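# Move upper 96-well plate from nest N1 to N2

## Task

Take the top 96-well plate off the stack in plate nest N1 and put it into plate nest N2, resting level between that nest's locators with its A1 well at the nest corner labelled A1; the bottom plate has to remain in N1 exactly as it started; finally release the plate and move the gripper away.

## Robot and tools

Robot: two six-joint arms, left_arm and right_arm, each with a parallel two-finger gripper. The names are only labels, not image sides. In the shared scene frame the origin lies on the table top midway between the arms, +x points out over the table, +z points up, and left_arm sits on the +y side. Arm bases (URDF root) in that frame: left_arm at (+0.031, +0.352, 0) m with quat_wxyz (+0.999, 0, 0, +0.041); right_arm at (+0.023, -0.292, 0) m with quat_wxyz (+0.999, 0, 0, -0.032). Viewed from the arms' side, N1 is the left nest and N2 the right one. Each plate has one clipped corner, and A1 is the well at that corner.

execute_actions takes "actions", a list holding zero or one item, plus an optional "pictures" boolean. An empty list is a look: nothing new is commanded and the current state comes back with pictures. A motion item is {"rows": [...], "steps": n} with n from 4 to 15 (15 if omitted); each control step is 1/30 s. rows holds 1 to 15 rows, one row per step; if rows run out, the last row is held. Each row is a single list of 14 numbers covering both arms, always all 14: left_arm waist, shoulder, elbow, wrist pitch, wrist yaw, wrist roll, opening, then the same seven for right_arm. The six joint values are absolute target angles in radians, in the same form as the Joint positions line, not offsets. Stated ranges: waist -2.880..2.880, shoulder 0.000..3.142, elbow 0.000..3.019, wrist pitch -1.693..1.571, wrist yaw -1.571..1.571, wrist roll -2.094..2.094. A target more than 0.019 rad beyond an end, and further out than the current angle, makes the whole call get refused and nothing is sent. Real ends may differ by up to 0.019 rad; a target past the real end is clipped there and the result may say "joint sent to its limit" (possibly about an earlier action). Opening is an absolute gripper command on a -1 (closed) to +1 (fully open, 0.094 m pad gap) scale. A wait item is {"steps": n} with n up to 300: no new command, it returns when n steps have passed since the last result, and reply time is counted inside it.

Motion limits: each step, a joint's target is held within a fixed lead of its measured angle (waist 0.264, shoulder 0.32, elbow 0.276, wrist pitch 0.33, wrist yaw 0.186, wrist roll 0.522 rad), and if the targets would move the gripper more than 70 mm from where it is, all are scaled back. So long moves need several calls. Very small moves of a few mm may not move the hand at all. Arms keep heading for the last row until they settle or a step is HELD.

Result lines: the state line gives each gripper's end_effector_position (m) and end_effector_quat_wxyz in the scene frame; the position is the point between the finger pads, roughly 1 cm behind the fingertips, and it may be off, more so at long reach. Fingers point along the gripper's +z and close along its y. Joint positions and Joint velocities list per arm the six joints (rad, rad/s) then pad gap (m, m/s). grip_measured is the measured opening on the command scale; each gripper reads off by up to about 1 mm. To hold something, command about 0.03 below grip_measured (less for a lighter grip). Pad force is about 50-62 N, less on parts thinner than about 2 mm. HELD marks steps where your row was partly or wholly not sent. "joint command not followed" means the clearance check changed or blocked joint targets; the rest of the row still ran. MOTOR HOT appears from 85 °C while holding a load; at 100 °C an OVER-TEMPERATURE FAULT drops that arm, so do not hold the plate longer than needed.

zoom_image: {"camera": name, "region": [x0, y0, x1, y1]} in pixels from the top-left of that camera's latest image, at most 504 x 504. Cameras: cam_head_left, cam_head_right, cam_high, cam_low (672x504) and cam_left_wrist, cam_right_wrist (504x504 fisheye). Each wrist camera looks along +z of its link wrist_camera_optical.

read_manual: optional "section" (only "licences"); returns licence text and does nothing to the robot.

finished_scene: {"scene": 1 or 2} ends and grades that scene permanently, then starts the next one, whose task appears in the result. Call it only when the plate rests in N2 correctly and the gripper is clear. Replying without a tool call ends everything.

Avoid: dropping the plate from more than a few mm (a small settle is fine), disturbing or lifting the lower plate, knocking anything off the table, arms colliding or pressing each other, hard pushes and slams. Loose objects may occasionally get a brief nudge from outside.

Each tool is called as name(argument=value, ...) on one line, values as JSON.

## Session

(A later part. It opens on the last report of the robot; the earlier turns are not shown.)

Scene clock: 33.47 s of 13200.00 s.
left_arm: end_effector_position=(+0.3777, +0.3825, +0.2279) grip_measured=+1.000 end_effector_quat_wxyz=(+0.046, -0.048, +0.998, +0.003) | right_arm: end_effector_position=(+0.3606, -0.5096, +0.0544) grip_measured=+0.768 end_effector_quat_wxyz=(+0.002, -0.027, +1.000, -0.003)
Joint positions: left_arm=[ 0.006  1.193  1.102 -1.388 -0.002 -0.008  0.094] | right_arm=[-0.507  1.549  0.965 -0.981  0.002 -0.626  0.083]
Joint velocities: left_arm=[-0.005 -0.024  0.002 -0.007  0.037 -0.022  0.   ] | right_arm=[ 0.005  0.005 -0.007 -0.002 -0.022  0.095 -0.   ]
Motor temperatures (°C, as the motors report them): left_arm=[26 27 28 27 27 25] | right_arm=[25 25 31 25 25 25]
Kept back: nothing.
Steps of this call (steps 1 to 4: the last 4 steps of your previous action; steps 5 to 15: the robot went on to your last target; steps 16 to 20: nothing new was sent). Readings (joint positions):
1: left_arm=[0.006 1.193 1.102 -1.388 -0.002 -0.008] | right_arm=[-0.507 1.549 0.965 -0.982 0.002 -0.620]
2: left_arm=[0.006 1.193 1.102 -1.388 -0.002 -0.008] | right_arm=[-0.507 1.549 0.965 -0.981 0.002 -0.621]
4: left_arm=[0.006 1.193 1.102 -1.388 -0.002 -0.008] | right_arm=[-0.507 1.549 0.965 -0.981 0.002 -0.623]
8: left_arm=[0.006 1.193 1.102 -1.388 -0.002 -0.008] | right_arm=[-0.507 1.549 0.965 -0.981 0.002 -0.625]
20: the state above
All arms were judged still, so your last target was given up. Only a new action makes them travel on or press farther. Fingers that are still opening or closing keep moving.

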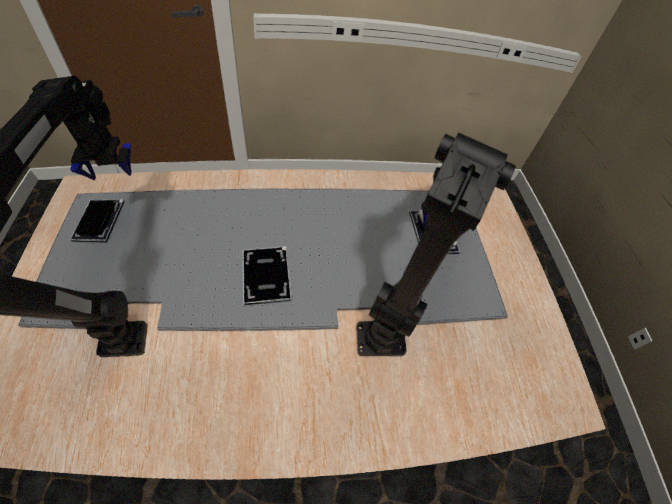

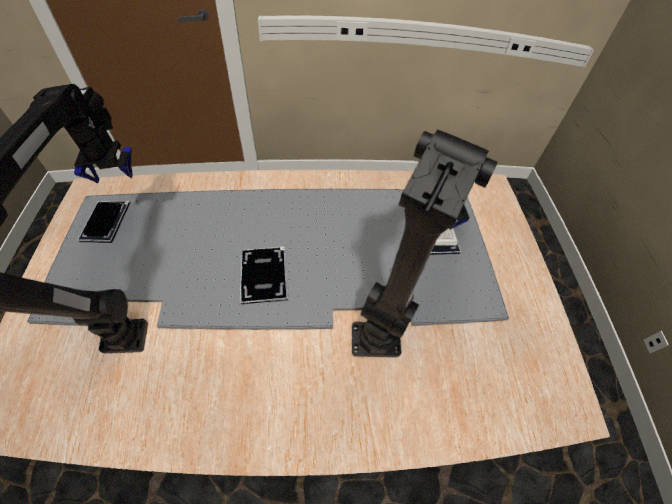

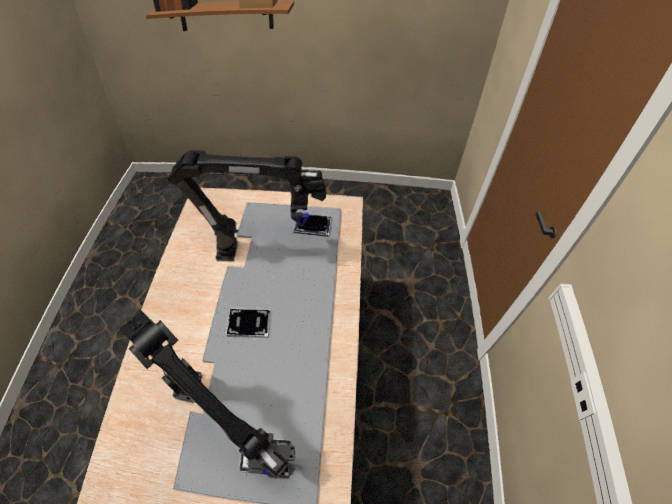

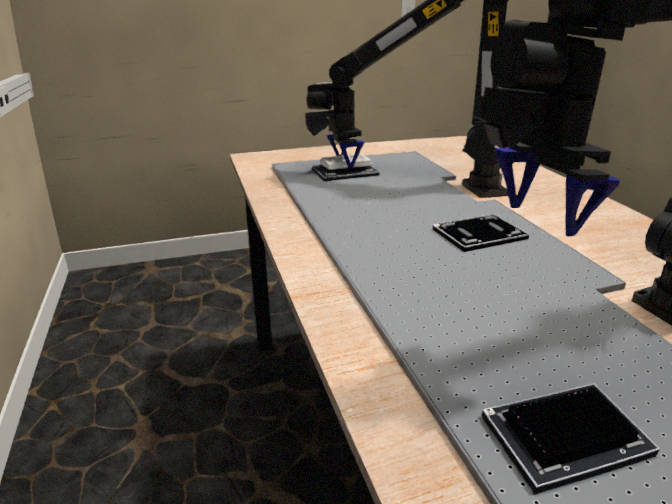

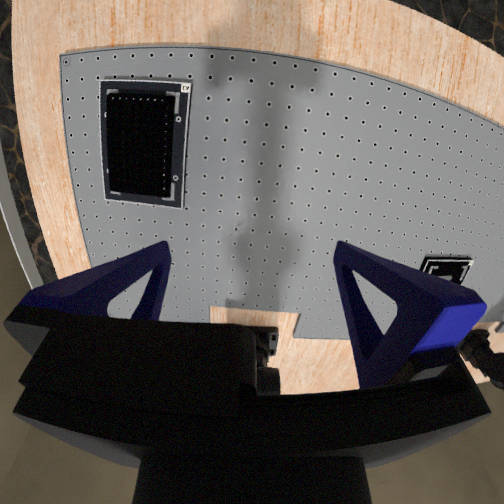

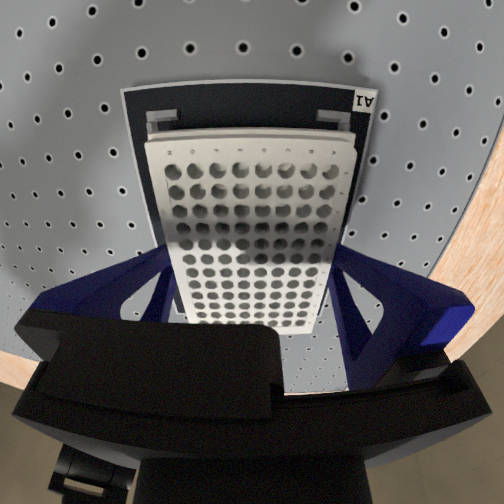

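execute_actions(actions=[{"rows":[[0,1.2,1.1,-1.4,0,0,1,-0.508,1.59,0.948,-0.925,0,-0.643,0.7]]}])

execute_actions(actions=[{"steps":20}], pictures=true)

zoom_image(camera="cam_low", region=[290, 120, 410, 200])

Scene clock: 34.10 s of 13200.00 s.
left_arm: end_effector_position=(+0.3777, +0.3825, +0.2279) grip_measured=+1.000 end_effector_quat_wxyz=(+0.046, -0.048, +0.998, +0.003) | right_arm: end_effector_position=(+0.3645, -0.5122, +0.0438) grip_measured=+0.768 end_effector_quat_wxyz=(+0.008, -0.027, +1.000, -0.007)
Joint positions: left_arm=[ 0.006  1.193  1.102 -1.388 -0.002 -0.008  0.094] | right_arm=[-0.507  1.568  0.956 -0.937  0.003 -0.626  0.083]
Joint velocities: left_arm=[-0.024  0.005 -0.002 -0.002  0.037 -0.022  0.   ] | right_arm=[ 0.005  0.005  0.002 -0.007  0.007 -0.022  0.001]
Motor temperatures (°C, as the motors report them): left_arm=[26 27 28 27 27 25] | right_arm=[25 25 31 25 25 25]
Steps of this call (steps 1 to 8: nothing new was sent; steps 9 to 19: the first 11 steps of this action). Readings (joint positions):
9: left_arm=[0.006 1.193 1.102 -1.388 -0.002 -0.008] | right_arm=[-0.507 1.550 0.964 -0.975 0.002 -0.626]
10: left_arm=[0.006 1.193 1.102 -1.388 -0.002 -0.008] | right_arm=[-0.507 1.551 0.961 -0.960 0.002 -0.626]
12: left_arm=[0.006 1.193 1.102 -1.388 -0.002 -0.008] | right_arm=[-0.507 1.560 0.957 -0.943 0.002 -0.626]
16: left_arm=[0.006 1.193 1.102 -1.388 -0.002 -0.008] | right_arm=[-0.507 1.568 0.956 -0.937 0.003 -0.626]
19: the state above

Scene clock: 34.77 s of 13200.00 s.
left_arm: end_effector_position=(+0.3777, +0.3825, +0.2279) grip_measured=+1.000 end_effector_quat_wxyz=(+0.046, -0.048, +0.998, +0.003) | right_arm: end_effector_position=(+0.3645, -0.5122, +0.0438) grip_measured=+0.768 end_effector_quat_wxyz=(+0.008, -0.027, +1.000, -0.007)
Joint positions: left_arm=[ 0.006  1.193  1.102 -1.388 -0.002 -0.008  0.094] | right_arm=[-0.507  1.568  0.956 -0.937  0.003 -0.626  0.083]
Joint velocities: left_arm=[-0.005  0.005 -0.012  0.002 -0.007 -0.007  0.   ] | right_arm=[-0.005 -0.024 -0.012 -0.002  0.037 -0.037 -0.   ]
Motor temperatures (°C, as the motors report them): left_arm=[26 27 28 27 27 25] | right_arm=[25 25 30 25 25 25]
Kept back: nothing.
Steps of this call (steps 1 to 4: the last 4 steps of your previous action; steps 5 to 15: the robot went on to your last target; steps 16 to 20: nothing new was sent). Readings (joint positions):
1: left_arm=[0.006 1.193 1.102 -1.388 -0.002 -0.008] | right_arm=[-0.507 1.568 0.956 -0.937 0.003 -0.626]
2: left_arm=[0.006 1.193 1.102 -1.388 -0.002 -0.008] | right_arm=[-0.507 1.568 0.956 -0.937 0.003 -0.626]
4: left_arm=[0.006 1.193 1.102 -1.388 -0.002 -0.008] | right_arm=[-0.507 1.568 0.956 -0.937 0.003 -0.626]
8: left_arm=[0.006 1.193 1.102 -1.388 -0.002 -0.008] | right_arm=[-0.507 1.568 0.956 -0.937 0.003 -0.626]
20: the state above
All arms were judged still, so your last target was given up. Only a new action makes them travel on or press farther. Fingers that are still opening or closing keep moving.

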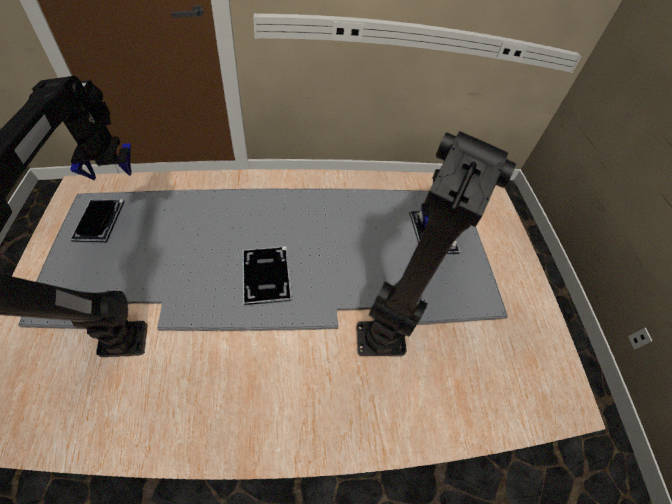

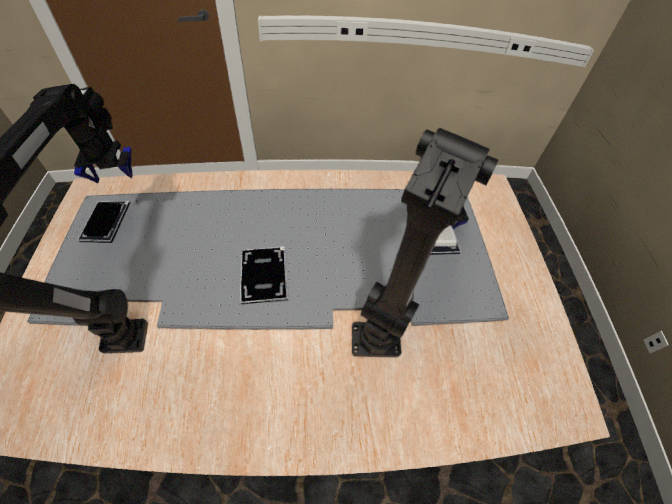

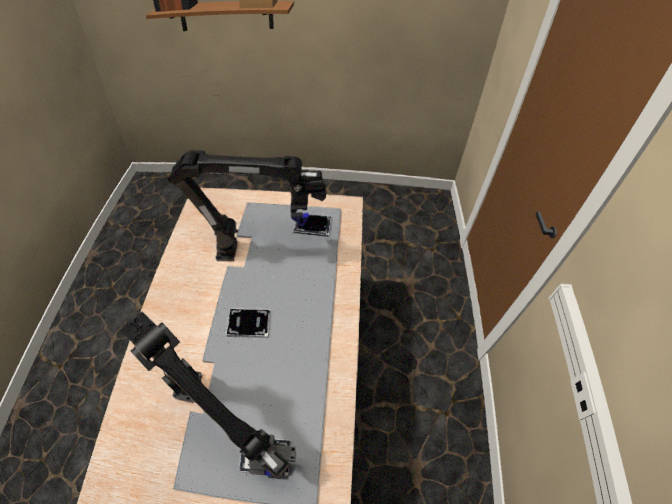

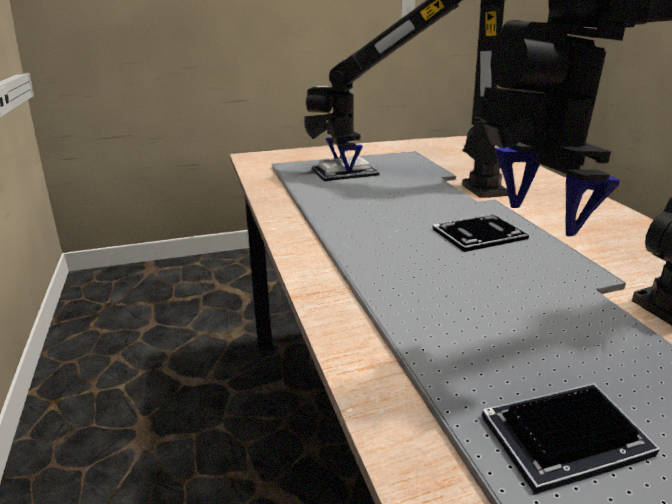

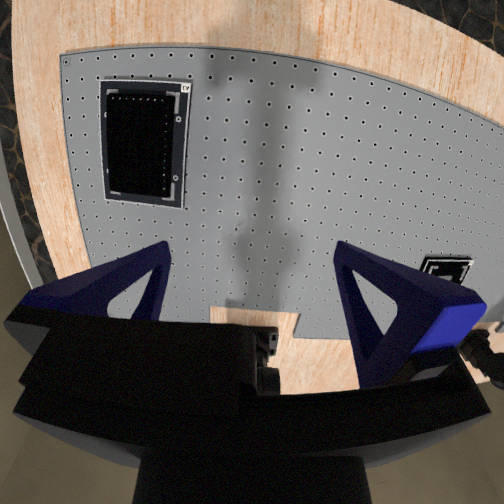

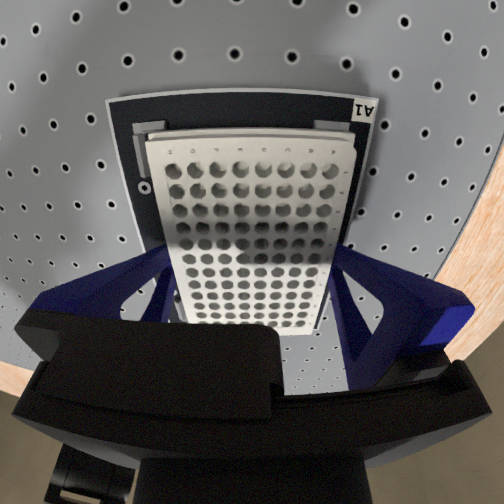

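Region (290, 120, 410, 200) of cam_low's 672x504 image, scaled by 4.200, with more detail than that image has.

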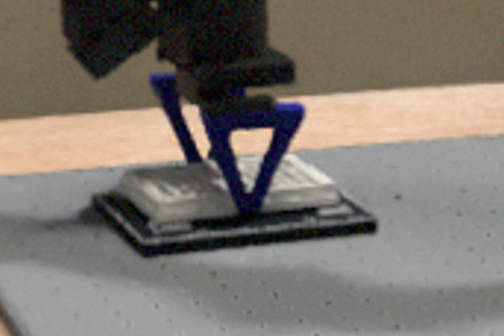

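execute_actions(actions=[{"rows":[[0,1.2,1.1,-1.4,0,0,1,-0.5,1.55,0.956,-0.965,0,-0.643,0.7]],"steps":12}])

execute_actions(actions=[{"rows":[[0,1.2,1.1,-1.4,0,0,1,-0.5,1.59,0.93,-0.93,0,-0.643,0.7]]}])

execute_actions(actions=[{"steps":15}], pictures=true)

Scene clock: 44.13 s of 13200.00 s.
left_arm: end_effector_position=(+0.3777, +0.3825, +0.2279) grip_measured=+1.000 end_effector_quat_wxyz=(+0.046, -0.048, +0.998, +0.003) | right_arm: end_effector_position=(+0.3622, -0.5106, +0.0496) grip_measured=+0.768 end_effector_quat_wxyz=(+0.007, -0.027, +1.000, -0.007)
Joint positions: left_arm=[ 0.006  1.193  1.102 -1.388 -0.002 -0.008  0.094] | right_arm=[-0.506  1.553  0.956 -0.954  0.003 -0.626  0.083]
Joint velocities: left_arm=[-0.005  0.015 -0.007  0.002 -0.022  0.037  0.   ] | right_arm=[-0.005  0.005  0.007 -0.022  0.022 -0.022 -0.   ]
Motor temperatures (°C, as the motors report them): left_arm=[26 27 28 27 27 25] | right_arm=[25 25 30 25 25 25]
Steps of this call (steps 1 to 90: nothing new was sent; then 6.10 s passed at rest; steps 91 to 98: the first 8 steps of this action). Readings (joint positions):
91: left_arm=[0.006 1.193 1.102 -1.388 -0.002 -0.008] | right_arm=[-0.507 1.567 0.956 -0.939 0.003 -0.626]
92: left_arm=[0.006 1.193 1.102 -1.388 -0.002 -0.008] | right_arm=[-0.507 1.564 0.956 -0.943 0.003 -0.626]
94: left_arm=[0.006 1.193 1.102 -1.388 -0.002 -0.008] | right_arm=[-0.506 1.558 0.956 -0.951 0.003 -0.626]
98: the state above

Scene clock: 44.63 s of 13200.00 s.
left_arm: end_effector_position=(+0.3777, +0.3825, +0.2279) grip_measured=+1.000 end_effector_quat_wxyz=(+0.046, -0.048, +0.998, +0.003) | right_arm: end_effector_position=(+0.3603, -0.5073, +0.0424) grip_measured=+0.768 end_effector_quat_wxyz=(+0.005, -0.031, +0.999, -0.004)
Joint positions: left_arm=[ 0.006  1.193  1.102 -1.388 -0.002 -0.008  0.094] | right_arm=[-0.503  1.561  0.942 -0.939  0.001 -0.63   0.083]
Joint velocities: left_arm=[-0.005 -0.005  0.002 -0.022 -0.022  0.037  0.   ] | right_arm=[ 0.005  0.005  0.007 -0.007  0.022  0.066  0.001]
Motor temperatures (°C, as the motors report them): left_arm=[26 27 28 27 27 25] | right_arm=[25 25 30 25 25 25]
Steps of this call (steps 1 to 4: the last 4 steps of your previous action; steps 5 to 15: the first 11 steps of this action). Readings (joint positions):
5: left_arm=[0.006 1.193 1.102 -1.388 -0.002 -0.008] | right_arm=[-0.506 1.554 0.953 -0.951 0.003 -0.626]
6: left_arm=[0.006 1.193 1.102 -1.388 -0.002 -0.008] | right_arm=[-0.506 1.555 0.949 -0.946 0.003 -0.626]
8: left_arm=[0.006 1.193 1.102 -1.388 -0.002 -0.008] | right_arm=[-0.506 1.559 0.943 -0.942 0.001 -0.629]
12: left_arm=[0.006 1.193 1.102 -1.388 -0.002 -0.008] | right_arm=[-0.503 1.561 0.942 -0.939 0.001 -0.630]
15: the state above

Scene clock: 45.13 s of 13200.00 s.
left_arm: end_effector_position=(+0.3777, +0.3825, +0.2279) grip_measured=+1.000 end_effector_quat_wxyz=(+0.046, -0.048, +0.998, +0.003) | right_arm: end_effector_position=(+0.3603, -0.5073, +0.0424) grip_measured=+0.768 end_effector_quat_wxyz=(+0.005, -0.031, +0.999, -0.004)
Joint positions: left_arm=[ 0.006  1.193  1.102 -1.388 -0.002 -0.008  0.094] | right_arm=[-0.503  1.561  0.942 -0.939  0.001 -0.63   0.083]
Joint velocities: left_arm=[-0.005 -0.005 -0.012  0.007  0.007  0.007  0.   ] | right_arm=[-0.005 -0.005 -0.002  0.007 -0.037  0.022  0.   ]
Motor temperatures (°C, as the motors report them): left_arm=[26 27 28 27 27 25] | right_arm=[25 25 30 25 25 25]
Kept back: nothing.
Steps of this call (steps 1 to 4: the last 4 steps of your previous action; steps 5 to 15: the robot went on to your last target). Readings (joint positions):
1: left_arm=[0.006 1.193 1.102 -1.388 -0.002 -0.008] | right_arm=[-0.503 1.561 0.942 -0.939 0.001 -0.630]
2: left_arm=[0.006 1.193 1.102 -1.388 -0.002 -0.008] | right_arm=[-0.503 1.561 0.942 -0.939 0.001 -0.630]
4: left_arm=[0.006 1.193 1.102 -1.388 -0.002 -0.008] | right_arm=[-0.503 1.561 0.942 -0.939 0.001 -0.630]
8: left_arm=[0.006 1.193 1.102 -1.388 -0.002 -0.008] | right_arm=[-0.503 1.561 0.942 -0.939 0.001 -0.630]
15: the state above
All arms were judged still, so your last target was given up. Only a new action makes them travel on or press farther. Fingers that are still opening or closing keep moving.

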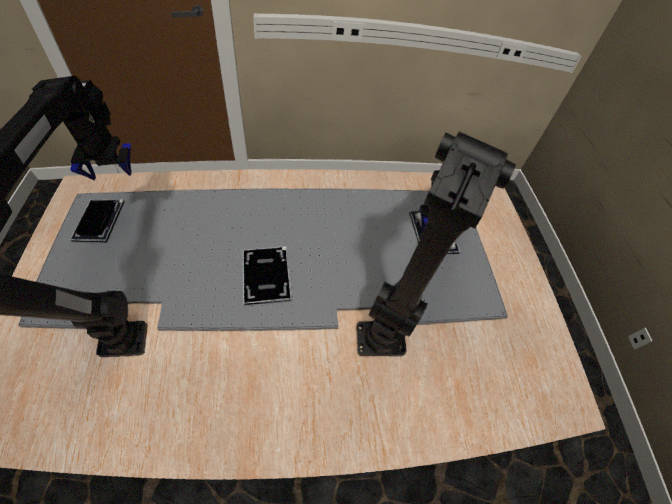

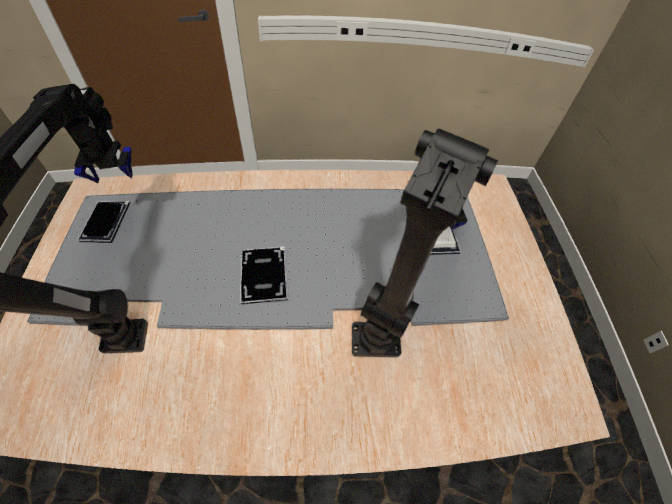

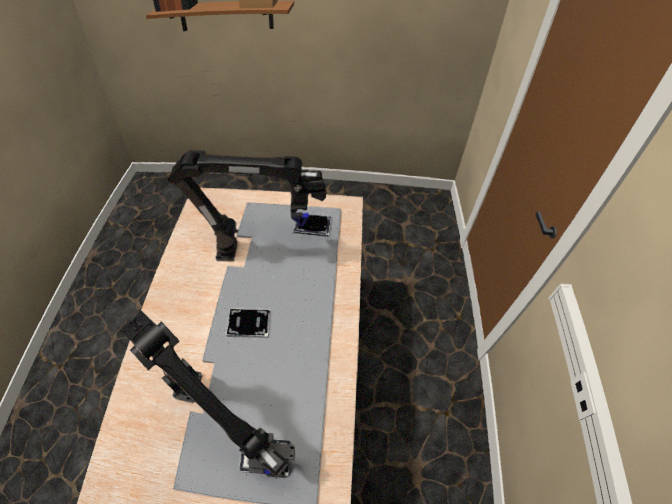

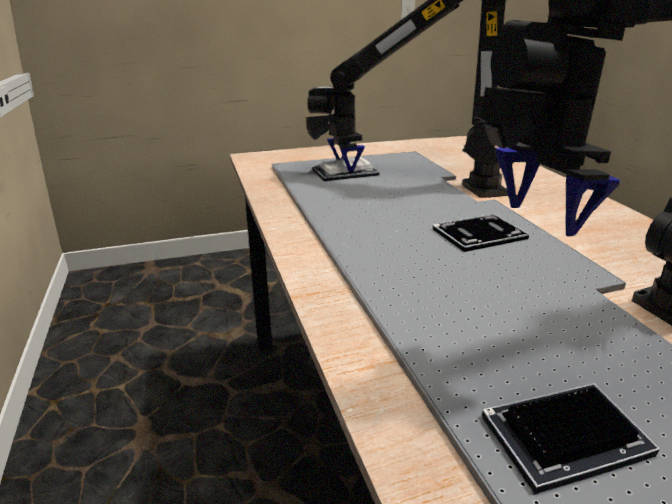

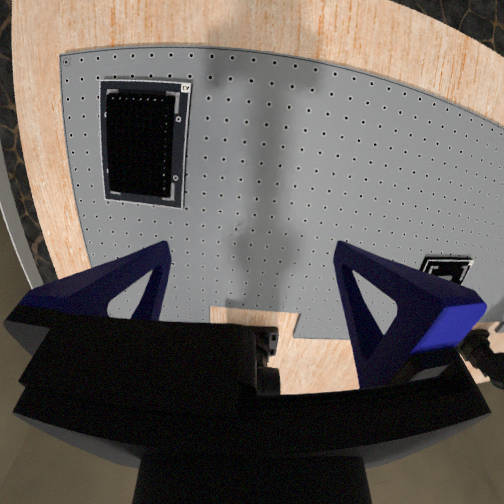

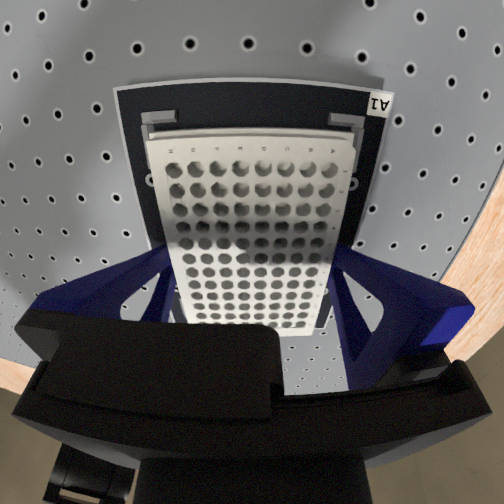

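execute_actions(actions=[{"rows":[[0,1.2,1.1,-1.4,0,0,1,-0.497,1.585,0.93,-0.913,0,-0.643,0.7]]}])

execute_actions(actions=[{"steps":15}], pictures=true)

Scene clock: 45.70 s of 13200.00 s.
left_arm: end_effector_position=(+0.3777, +0.3825, +0.2279) grip_measured=+1.000 end_effector_quat_wxyz=(+0.046, -0.048, +0.998, +0.003) | right_arm: end_effector_position=(+0.3608, -0.5075, +0.0421) grip_measured=+0.768 end_effector_quat_wxyz=(+0.006, -0.031, +0.999, -0.005)
Joint positions: left_arm=[ 0.006  1.193  1.102 -1.388 -0.002 -0.008  0.094] | right_arm=[-0.503  1.561  0.941 -0.936  0.001 -0.63   0.083]
Joint velocities: left_arm=[-0.005 -0.015 -0.007  0.012 -0.037 -0.007  0.   ] | right_arm=[-0.005 -0.024 -0.017 -0.002  0.007  0.066 -0.001]
Motor temperatures (°C, as the motors report them): left_arm=[26 27 28 27 27 25] | right_arm=[25 25 30 25 25 25]
Steps of this call (steps 1 to 6: nothing new was sent; steps 7 to 17: the first 11 steps of this action). Readings (joint positions):
7: left_arm=[0.006 1.193 1.102 -1.388 -0.002 -0.008] | right_arm=[-0.503 1.561 0.942 -0.938 0.001 -0.630]
8: left_arm=[0.006 1.193 1.102 -1.388 -0.002 -0.008] | right_arm=[-0.503 1.561 0.941 -0.937 0.001 -0.630]
10: left_arm=[0.006 1.193 1.102 -1.388 -0.002 -0.008] | right_arm=[-0.503 1.561 0.941 -0.936 0.001 -0.630]
14: left_arm=[0.006 1.193 1.102 -1.388 -0.002 -0.008] | right_arm=[-0.503 1.561 0.941 -0.936 0.001 -0.630]
17: the state above

Scene clock: 46.20 s of 13200.00 s.
left_arm: end_effector_position=(+0.3777, +0.3825, +0.2279) grip_measured=+1.000 end_effector_quat_wxyz=(+0.046, -0.048, +0.998, +0.003) | right_arm: end_effector_position=(+0.3608, -0.5075, +0.0421) grip_measured=+0.768 end_effector_quat_wxyz=(+0.006, -0.031, +0.999, -0.005)
Joint positions: left_arm=[ 0.006  1.193  1.102 -1.388 -0.002 -0.008  0.094] | right_arm=[-0.503  1.561  0.941 -0.936  0.001 -0.63   0.083]
Joint velocities: left_arm=[-0.015  0.005  0.002 -0.007 -0.037 -0.022  0.   ] | right_arm=[ 0.005 -0.005  0.002 -0.002 -0.066 -0.037  0.001]
Motor temperatures (°C, as the motors report them): left_arm=[26 27 28 27 27 25] | right_arm=[25 25 30 25 25 25]
Kept back: nothing.
Steps of this call (steps 1 to 4: the last 4 steps of your previous action; steps 5 to 15: the robot went on to your last target). Readings (joint positions):
1: left_arm=[0.006 1.193 1.102 -1.388 -0.002 -0.008] | right_arm=[-0.503 1.561 0.941 -0.936 0.001 -0.630]
2: left_arm=[0.006 1.193 1.102 -1.388 -0.002 -0.008] | right_arm=[-0.503 1.561 0.941 -0.936 0.001 -0.630]
4: left_arm=[0.006 1.193 1.102 -1.388 -0.002 -0.008] | right_arm=[-0.503 1.561 0.941 -0.936 0.001 -0.630]
8: left_arm=[0.006 1.193 1.102 -1.388 -0.002 -0.008] | right_arm=[-0.503 1.561 0.941 -0.936 0.001 -0.630]
15: the state above
All arms were judged still, so your last target was given up. Only a new action makes them travel on or press farther. Fingers that are still opening or closing keep moving.

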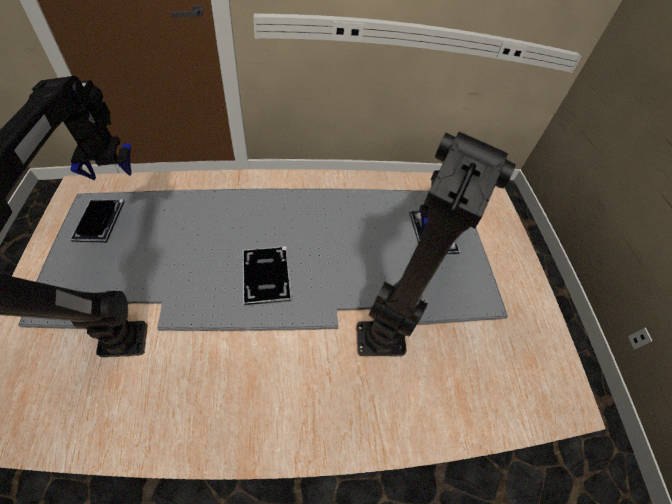

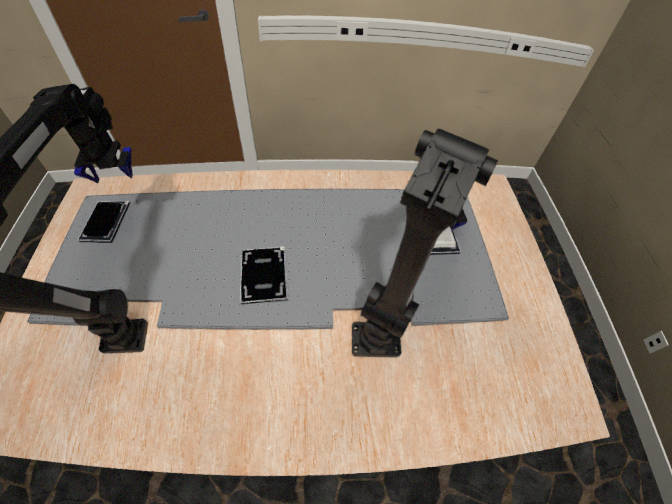

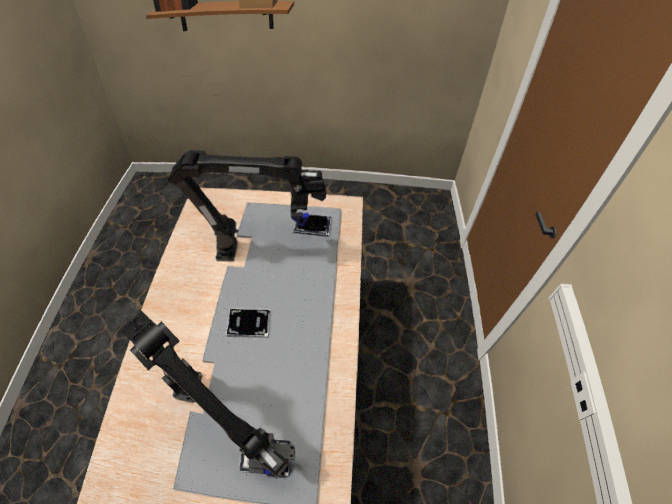

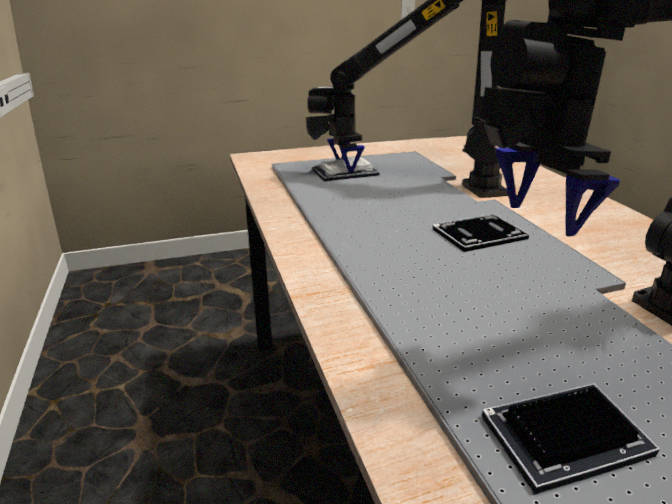

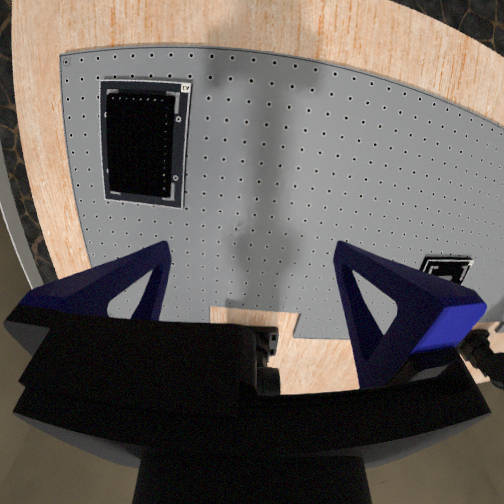

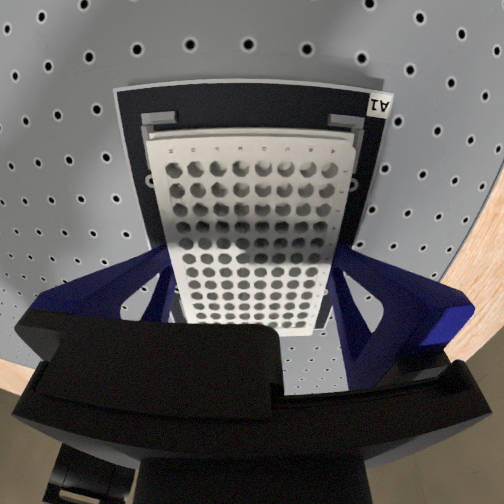

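execute_actions(actions=[{"rows":[[0,1.2,1.1,-1.4,0,0,1,-0.5,1.55,0.945,-0.95,0,-0.643,0.7]],"steps":15}])

execute_actions(actions=[{"steps":15}])

Scene clock: 47.10 s of 13200.00 s.
left_arm: end_effector_position=(+0.3777, +0.3825, +0.2279) grip_measured=+1.000 end_effector_quat_wxyz=(+0.046, -0.048, +0.998, +0.003) | right_arm: end_effector_position=(+0.3607, -0.5074, +0.0449) grip_measured=+0.768 end_effector_quat_wxyz=(+0.008, -0.031, +0.999, -0.006)
Joint positions: left_arm=[ 0.006  1.193  1.102 -1.388 -0.002 -0.008  0.094] | right_arm=[-0.503  1.554  0.941 -0.939  0.001 -0.63   0.083]
Joint velocities: left_arm=[-0.024 -0.005  0.007 -0.007 -0.022  0.022  0.   ] | right_arm=[-0.015 -0.005  0.002  0.012  0.022  0.022  0.001]
Motor temperatures (°C, as the motors report them): left_arm=[26 27 28 27 27 25] | right_arm=[25 25 29 25 25 25]
Steps of this call (steps 1 to 16: nothing new was sent; steps 17 to 27: the first 11 steps of this action). Readings (joint positions):
17: left_arm=[0.006 1.193 1.102 -1.388 -0.002 -0.008] | right_arm=[-0.503 1.560 0.941 -0.937 0.001 -0.630]
18: left_arm=[0.006 1.193 1.102 -1.388 -0.002 -0.008] | right_arm=[-0.503 1.558 0.941 -0.937 0.001 -0.630]
20: left_arm=[0.006 1.193 1.102 -1.388 -0.002 -0.008] | right_arm=[-0.503 1.556 0.941 -0.938 0.001 -0.630]
24: left_arm=[0.006 1.193 1.102 -1.388 -0.002 -0.008] | right_arm=[-0.503 1.554 0.941 -0.939 0.001 -0.630]
27: the state above

Scene clock: 47.60 s of 13200.00 s.
left_arm: end_effector_position=(+0.3777, +0.3825, +0.2279) grip_measured=+1.000 end_effector_quat_wxyz=(+0.046, -0.048, +0.998, +0.003) | right_arm: end_effector_position=(+0.3607, -0.5074, +0.0449) grip_measured=+0.768 end_effector_quat_wxyz=(+0.008, -0.031, +0.999, -0.006)
Joint positions: left_arm=[ 0.006  1.193  1.102 -1.388 -0.002 -0.008  0.094] | right_arm=[-0.503  1.554  0.941 -0.939  0.001 -0.63   0.083]
Joint velocities: left_arm=[-0.005  0.005  0.002 -0.007 -0.051  0.022  0.   ] | right_arm=[-0.005 -0.005 -0.007 -0.007 -0.007 -0.11  -0.   ]
Motor temperatures (°C, as the motors report them): left_arm=[26 27 28 27 27 25] | right_arm=[25 25 29 25 25 25]
Kept back: nothing.
Steps of this call (steps 1 to 4: the last 4 steps of your previous action; steps 5 to 15: the robot went on to your last target). Readings (joint positions):
1: left_arm=[0.006 1.193 1.102 -1.388 -0.002 -0.008] | right_arm=[-0.503 1.554 0.941 -0.939 0.001 -0.630]
2: left_arm=[0.006 1.193 1.102 -1.388 -0.002 -0.008] | right_arm=[-0.503 1.554 0.941 -0.939 0.001 -0.630]
4: left_arm=[0.006 1.193 1.102 -1.388 -0.002 -0.008] | right_arm=[-0.503 1.554 0.941 -0.939 0.001 -0.630]
8: left_arm=[0.006 1.193 1.102 -1.388 -0.002 -0.008] | right_arm=[-0.503 1.554 0.941 -0.939 0.001 -0.630]
15: the state above
All arms were judged still, so your last target was given up. Only a new action makes them travel on or press farther. Fingers that are still opening or closing keep moving.

Raise q3 to move out.

execute_actions(actions=[{"rows":[[0,1.2,1.1,-1.4,0,0,1,-0.5,1.555,0.985,-0.95,0,-0.643,0.7]],"steps":15}])

execute_actions(actions=[{"steps":15}])

Scene clock: 48.07 s of 13200.00 s.
left_arm: end_effector_position=(+0.3777, +0.3825, +0.2279) grip_measured=+1.000 end_effector_quat_wxyz=(+0.046, -0.048, +0.998, +0.003) | right_arm: end_effector_position=(+0.3621, -0.5083, +0.0462) grip_measured=+0.768 end_effector_quat_wxyz=(+0.009, -0.031, +0.999, -0.007)
Joint positions: left_arm=[ 0.006  1.193  1.102 -1.388 -0.002 -0.008  0.094] | right_arm=[-0.503  1.554  0.946 -0.94   0.001 -0.63   0.083]
Joint velocities: left_arm=[-0.015 -0.005 -0.002  0.007 -0.037  0.051  0.   ] | right_arm=[-0.005 -0.005  0.017 -0.017 -0.022  0.007 -0.   ]
Motor temperatures (°C, as the motors report them): left_arm=[26 27 28 27 27 25] | right_arm=[25 25 30 25 25 25]
Steps of this call (steps 1 to 3: nothing new was sent; steps 4 to 14: the first 11 steps of this action). Readings (joint positions):
4: left_arm=[0.006 1.193 1.102 -1.388 -0.002 -0.008] | right_arm=[-0.503 1.554 0.942 -0.939 0.001 -0.630]
5: left_arm=[0.006 1.193 1.102 -1.388 -0.002 -0.008] | right_arm=[-0.503 1.554 0.942 -0.939 0.001 -0.630]
7: left_arm=[0.006 1.193 1.102 -1.388 -0.002 -0.008] | right_arm=[-0.503 1.554 0.944 -0.939 0.001 -0.630]
11: left_arm=[0.006 1.193 1.102 -1.388 -0.002 -0.008] | right_arm=[-0.503 1.554 0.946 -0.940 0.001 -0.630]
14: the state above

Scene clock: 48.57 s of 13200.00 s.
left_arm: end_effector_position=(+0.3777, +0.3825, +0.2279) grip_measured=+1.000 end_effector_quat_wxyz=(+0.046, -0.048, +0.998, +0.003) | right_arm: end_effector_position=(+0.3621, -0.5083, +0.0462) grip_measured=+0.768 end_effector_quat_wxyz=(+0.009, -0.031, +0.999, -0.007)
Joint positions: left_arm=[ 0.006  1.193  1.102 -1.388 -0.002 -0.008  0.094] | right_arm=[-0.503  1.554  0.946 -0.94   0.001 -0.63   0.083]
Joint velocities: left_arm=[ 0.005 -0.024 -0.002 -0.002 -0.051 -0.022  0.   ] | right_arm=[-0.005  0.005 -0.007 -0.017 -0.022  0.051 -0.   ]
Motor temperatures (°C, as the motors report them): left_arm=[26 27 28 27 27 25] | right_arm=[25 25 30 25 25 25]
Kept back: nothing.
Steps of this call (steps 1 to 4: the last 4 steps of your previous action; steps 5 to 15: the robot went on to your last target). Readings (joint positions):
1: left_arm=[0.006 1.193 1.102 -1.388 -0.002 -0.008] | right_arm=[-0.503 1.554 0.946 -0.940 0.001 -0.630]
2: left_arm=[0.006 1.193 1.102 -1.388 -0.002 -0.008] | right_arm=[-0.503 1.554 0.946 -0.940 0.001 -0.630]
4: left_arm=[0.006 1.193 1.102 -1.388 -0.002 -0.008] | right_arm=[-0.503 1.554 0.946 -0.940 0.001 -0.630]
8: left_arm=[0.006 1.193 1.102 -1.388 -0.002 -0.008] | right_arm=[-0.503 1.554 0.946 -0.940 0.001 -0.630]
15: the state above
All arms were judged still, so your last target was given up. Only a new action makes them travel on or press farther. Fingers that are still opening or closing keep moving.

execute_actions(actions=[{"rows":[[0,1.2,1.1,-1.4,0,0,1,-0.5,1.588,0.97,-0.945,0,-0.643,0.7]],"steps":15}])

execute_actions(actions=[{"steps":15}], pictures=true)

Scene clock: 54.23 s of 13200.00 s.
left_arm: end_effector_position=(+0.3777, +0.3825, +0.2279) grip_measured=+1.000 end_effector_quat_wxyz=(+0.046, -0.048, +0.998, +0.003) | right_arm: end_effector_position=(+0.3613, -0.5077, +0.0423) grip_measured=+0.768 end_effector_quat_wxyz=(+0.004, -0.032, +0.999, -0.004)
Joint positions: left_arm=[ 0.006  1.193  1.102 -1.388 -0.002 -0.008  0.094] | right_arm=[-0.502  1.564  0.946 -0.941  0.001 -0.63   0.083]
Joint velocities: left_arm=[-0.005 -0.024 -0.012 -0.002  0.007  0.022  0.   ] | right_arm=[ 0.005  0.005  0.007 -0.002  0.022 -0.095 -0.001]
Motor temperatures (°C, as the motors report them): left_arm=[26 27 28 27 27 25] | right_arm=[25 25 30 25 25 25]
Steps of this call (steps 1 to 90: nothing new was sent; then 2.30 s passed at rest; steps 91 to 101: the first 11 steps of this action). Readings (joint positions):
91: left_arm=[0.006 1.193 1.102 -1.388 -0.002 -0.008] | right_arm=[-0.503 1.555 0.946 -0.940 0.001 -0.630]
92: left_arm=[0.006 1.193 1.102 -1.388 -0.002 -0.008] | right_arm=[-0.503 1.557 0.946 -0.940 0.001 -0.630]
94: left_arm=[0.006 1.193 1.102 -1.388 -0.002 -0.008] | right_arm=[-0.503 1.562 0.946 -0.940 0.001 -0.630]
98: left_arm=[0.006 1.193 1.102 -1.388 -0.002 -0.008] | right_arm=[-0.502 1.564 0.946 -0.941 0.001 -0.630]
101: the state above

Scene clock: 54.73 s of 13200.00 s.
left_arm: end_effector_position=(+0.3777, +0.3825, +0.2279) grip_measured=+1.000 end_effector_quat_wxyz=(+0.046, -0.048, +0.998, +0.003) | right_arm: end_effector_position=(+0.3613, -0.5077, +0.0423) grip_measured=+0.768 end_effector_quat_wxyz=(+0.004, -0.032, +0.999, -0.004)
Joint positions: left_arm=[ 0.006  1.193  1.102 -1.388 -0.002 -0.008  0.094] | right_arm=[-0.502  1.564  0.946 -0.941  0.001 -0.63   0.083]
Joint velocities: left_arm=[-0.005 -0.005  0.002 -0.027  0.007  0.051  0.   ] | right_arm=[-0.005 -0.015 -0.002 -0.002  0.022 -0.007 -0.   ]
Motor temperatures (°C, as the motors report them): left_arm=[26 27 28 27 27 25] | right_arm=[25 25 30 25 25 25]
Kept back: nothing.
Steps of this call (steps 1 to 4: the last 4 steps of your previous action; steps 5 to 15: the robot went on to your last target). Readings (joint positions):
1: left_arm=[0.006 1.193 1.102 -1.388 -0.002 -0.008] | right_arm=[-0.502 1.564 0.946 -0.941 0.001 -0.630]
2: left_arm=[0.006 1.193 1.102 -1.388 -0.002 -0.008] | right_arm=[-0.502 1.564 0.946 -0.941 0.001 -0.630]
4: left_arm=[0.006 1.193 1.102 -1.388 -0.002 -0.008] | right_arm=[-0.502 1.564 0.946 -0.941 0.001 -0.630]
8: left_arm=[0.006 1.193 1.102 -1.388 -0.002 -0.008] | right_arm=[-0.502 1.564 0.946 -0.941 0.001 -0.630]
15: the state above
All arms were judged still, so your last target was given up. Only a new action makes them travel on or press farther. Fingers that are still opening or closing keep moving.

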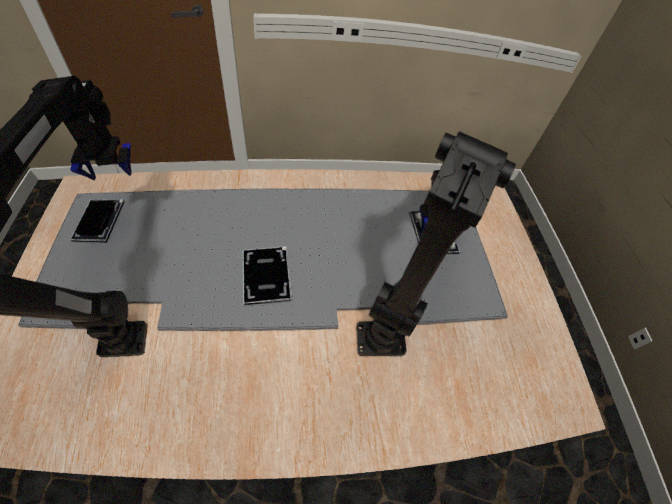

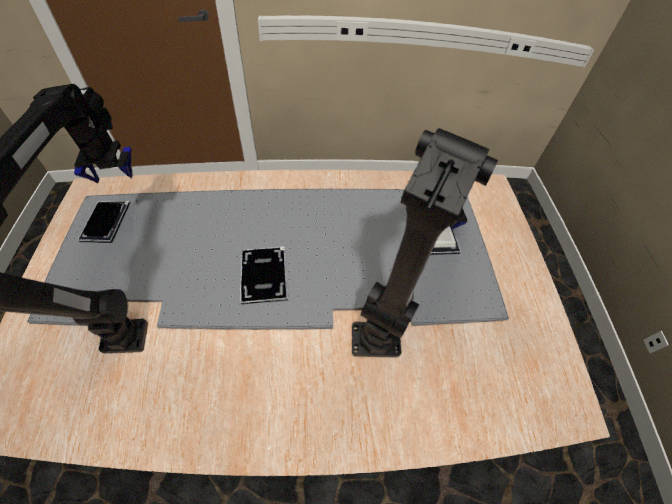

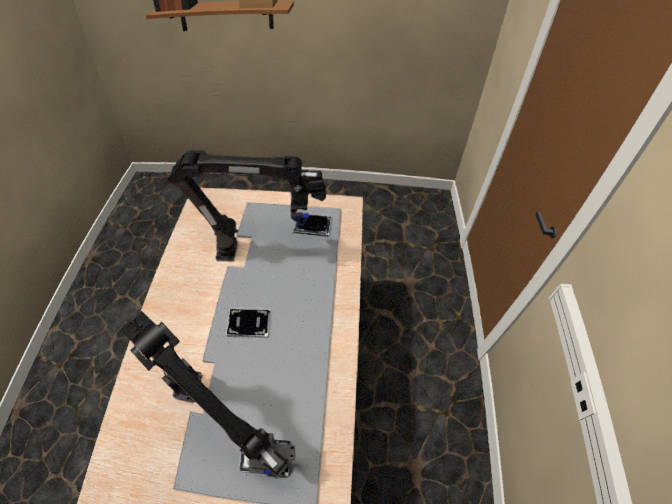

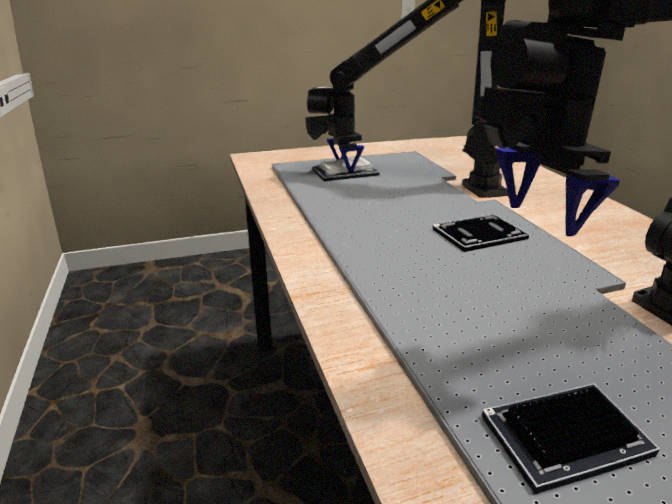

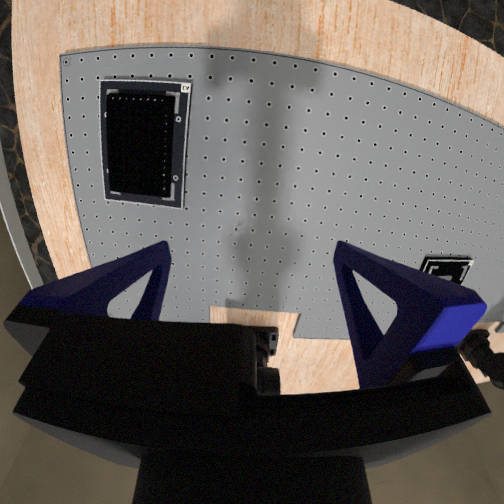

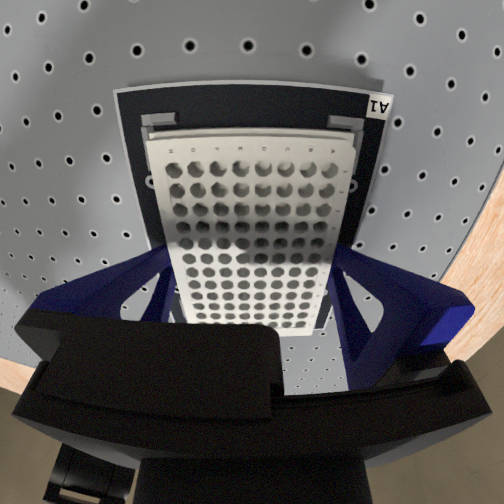

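zoom_image(camera="cam_low", region=[290,120,410,200])

zoom_image(camera="cam_right_wrist", region=[100,70,400,270])

Region (290, 120, 410, 200) of cam_low's 672x504 image, scaled by 4.200, with more detail than that image has.

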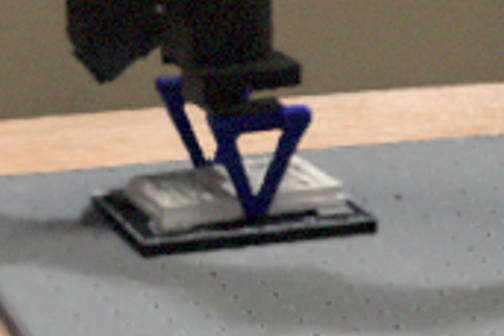

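Region (100, 70, 400, 270) of cam_right_wrist's 504x504 image, scaled by 1.680, with more detail than that image has.

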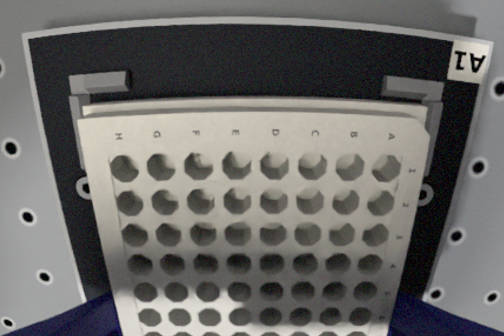

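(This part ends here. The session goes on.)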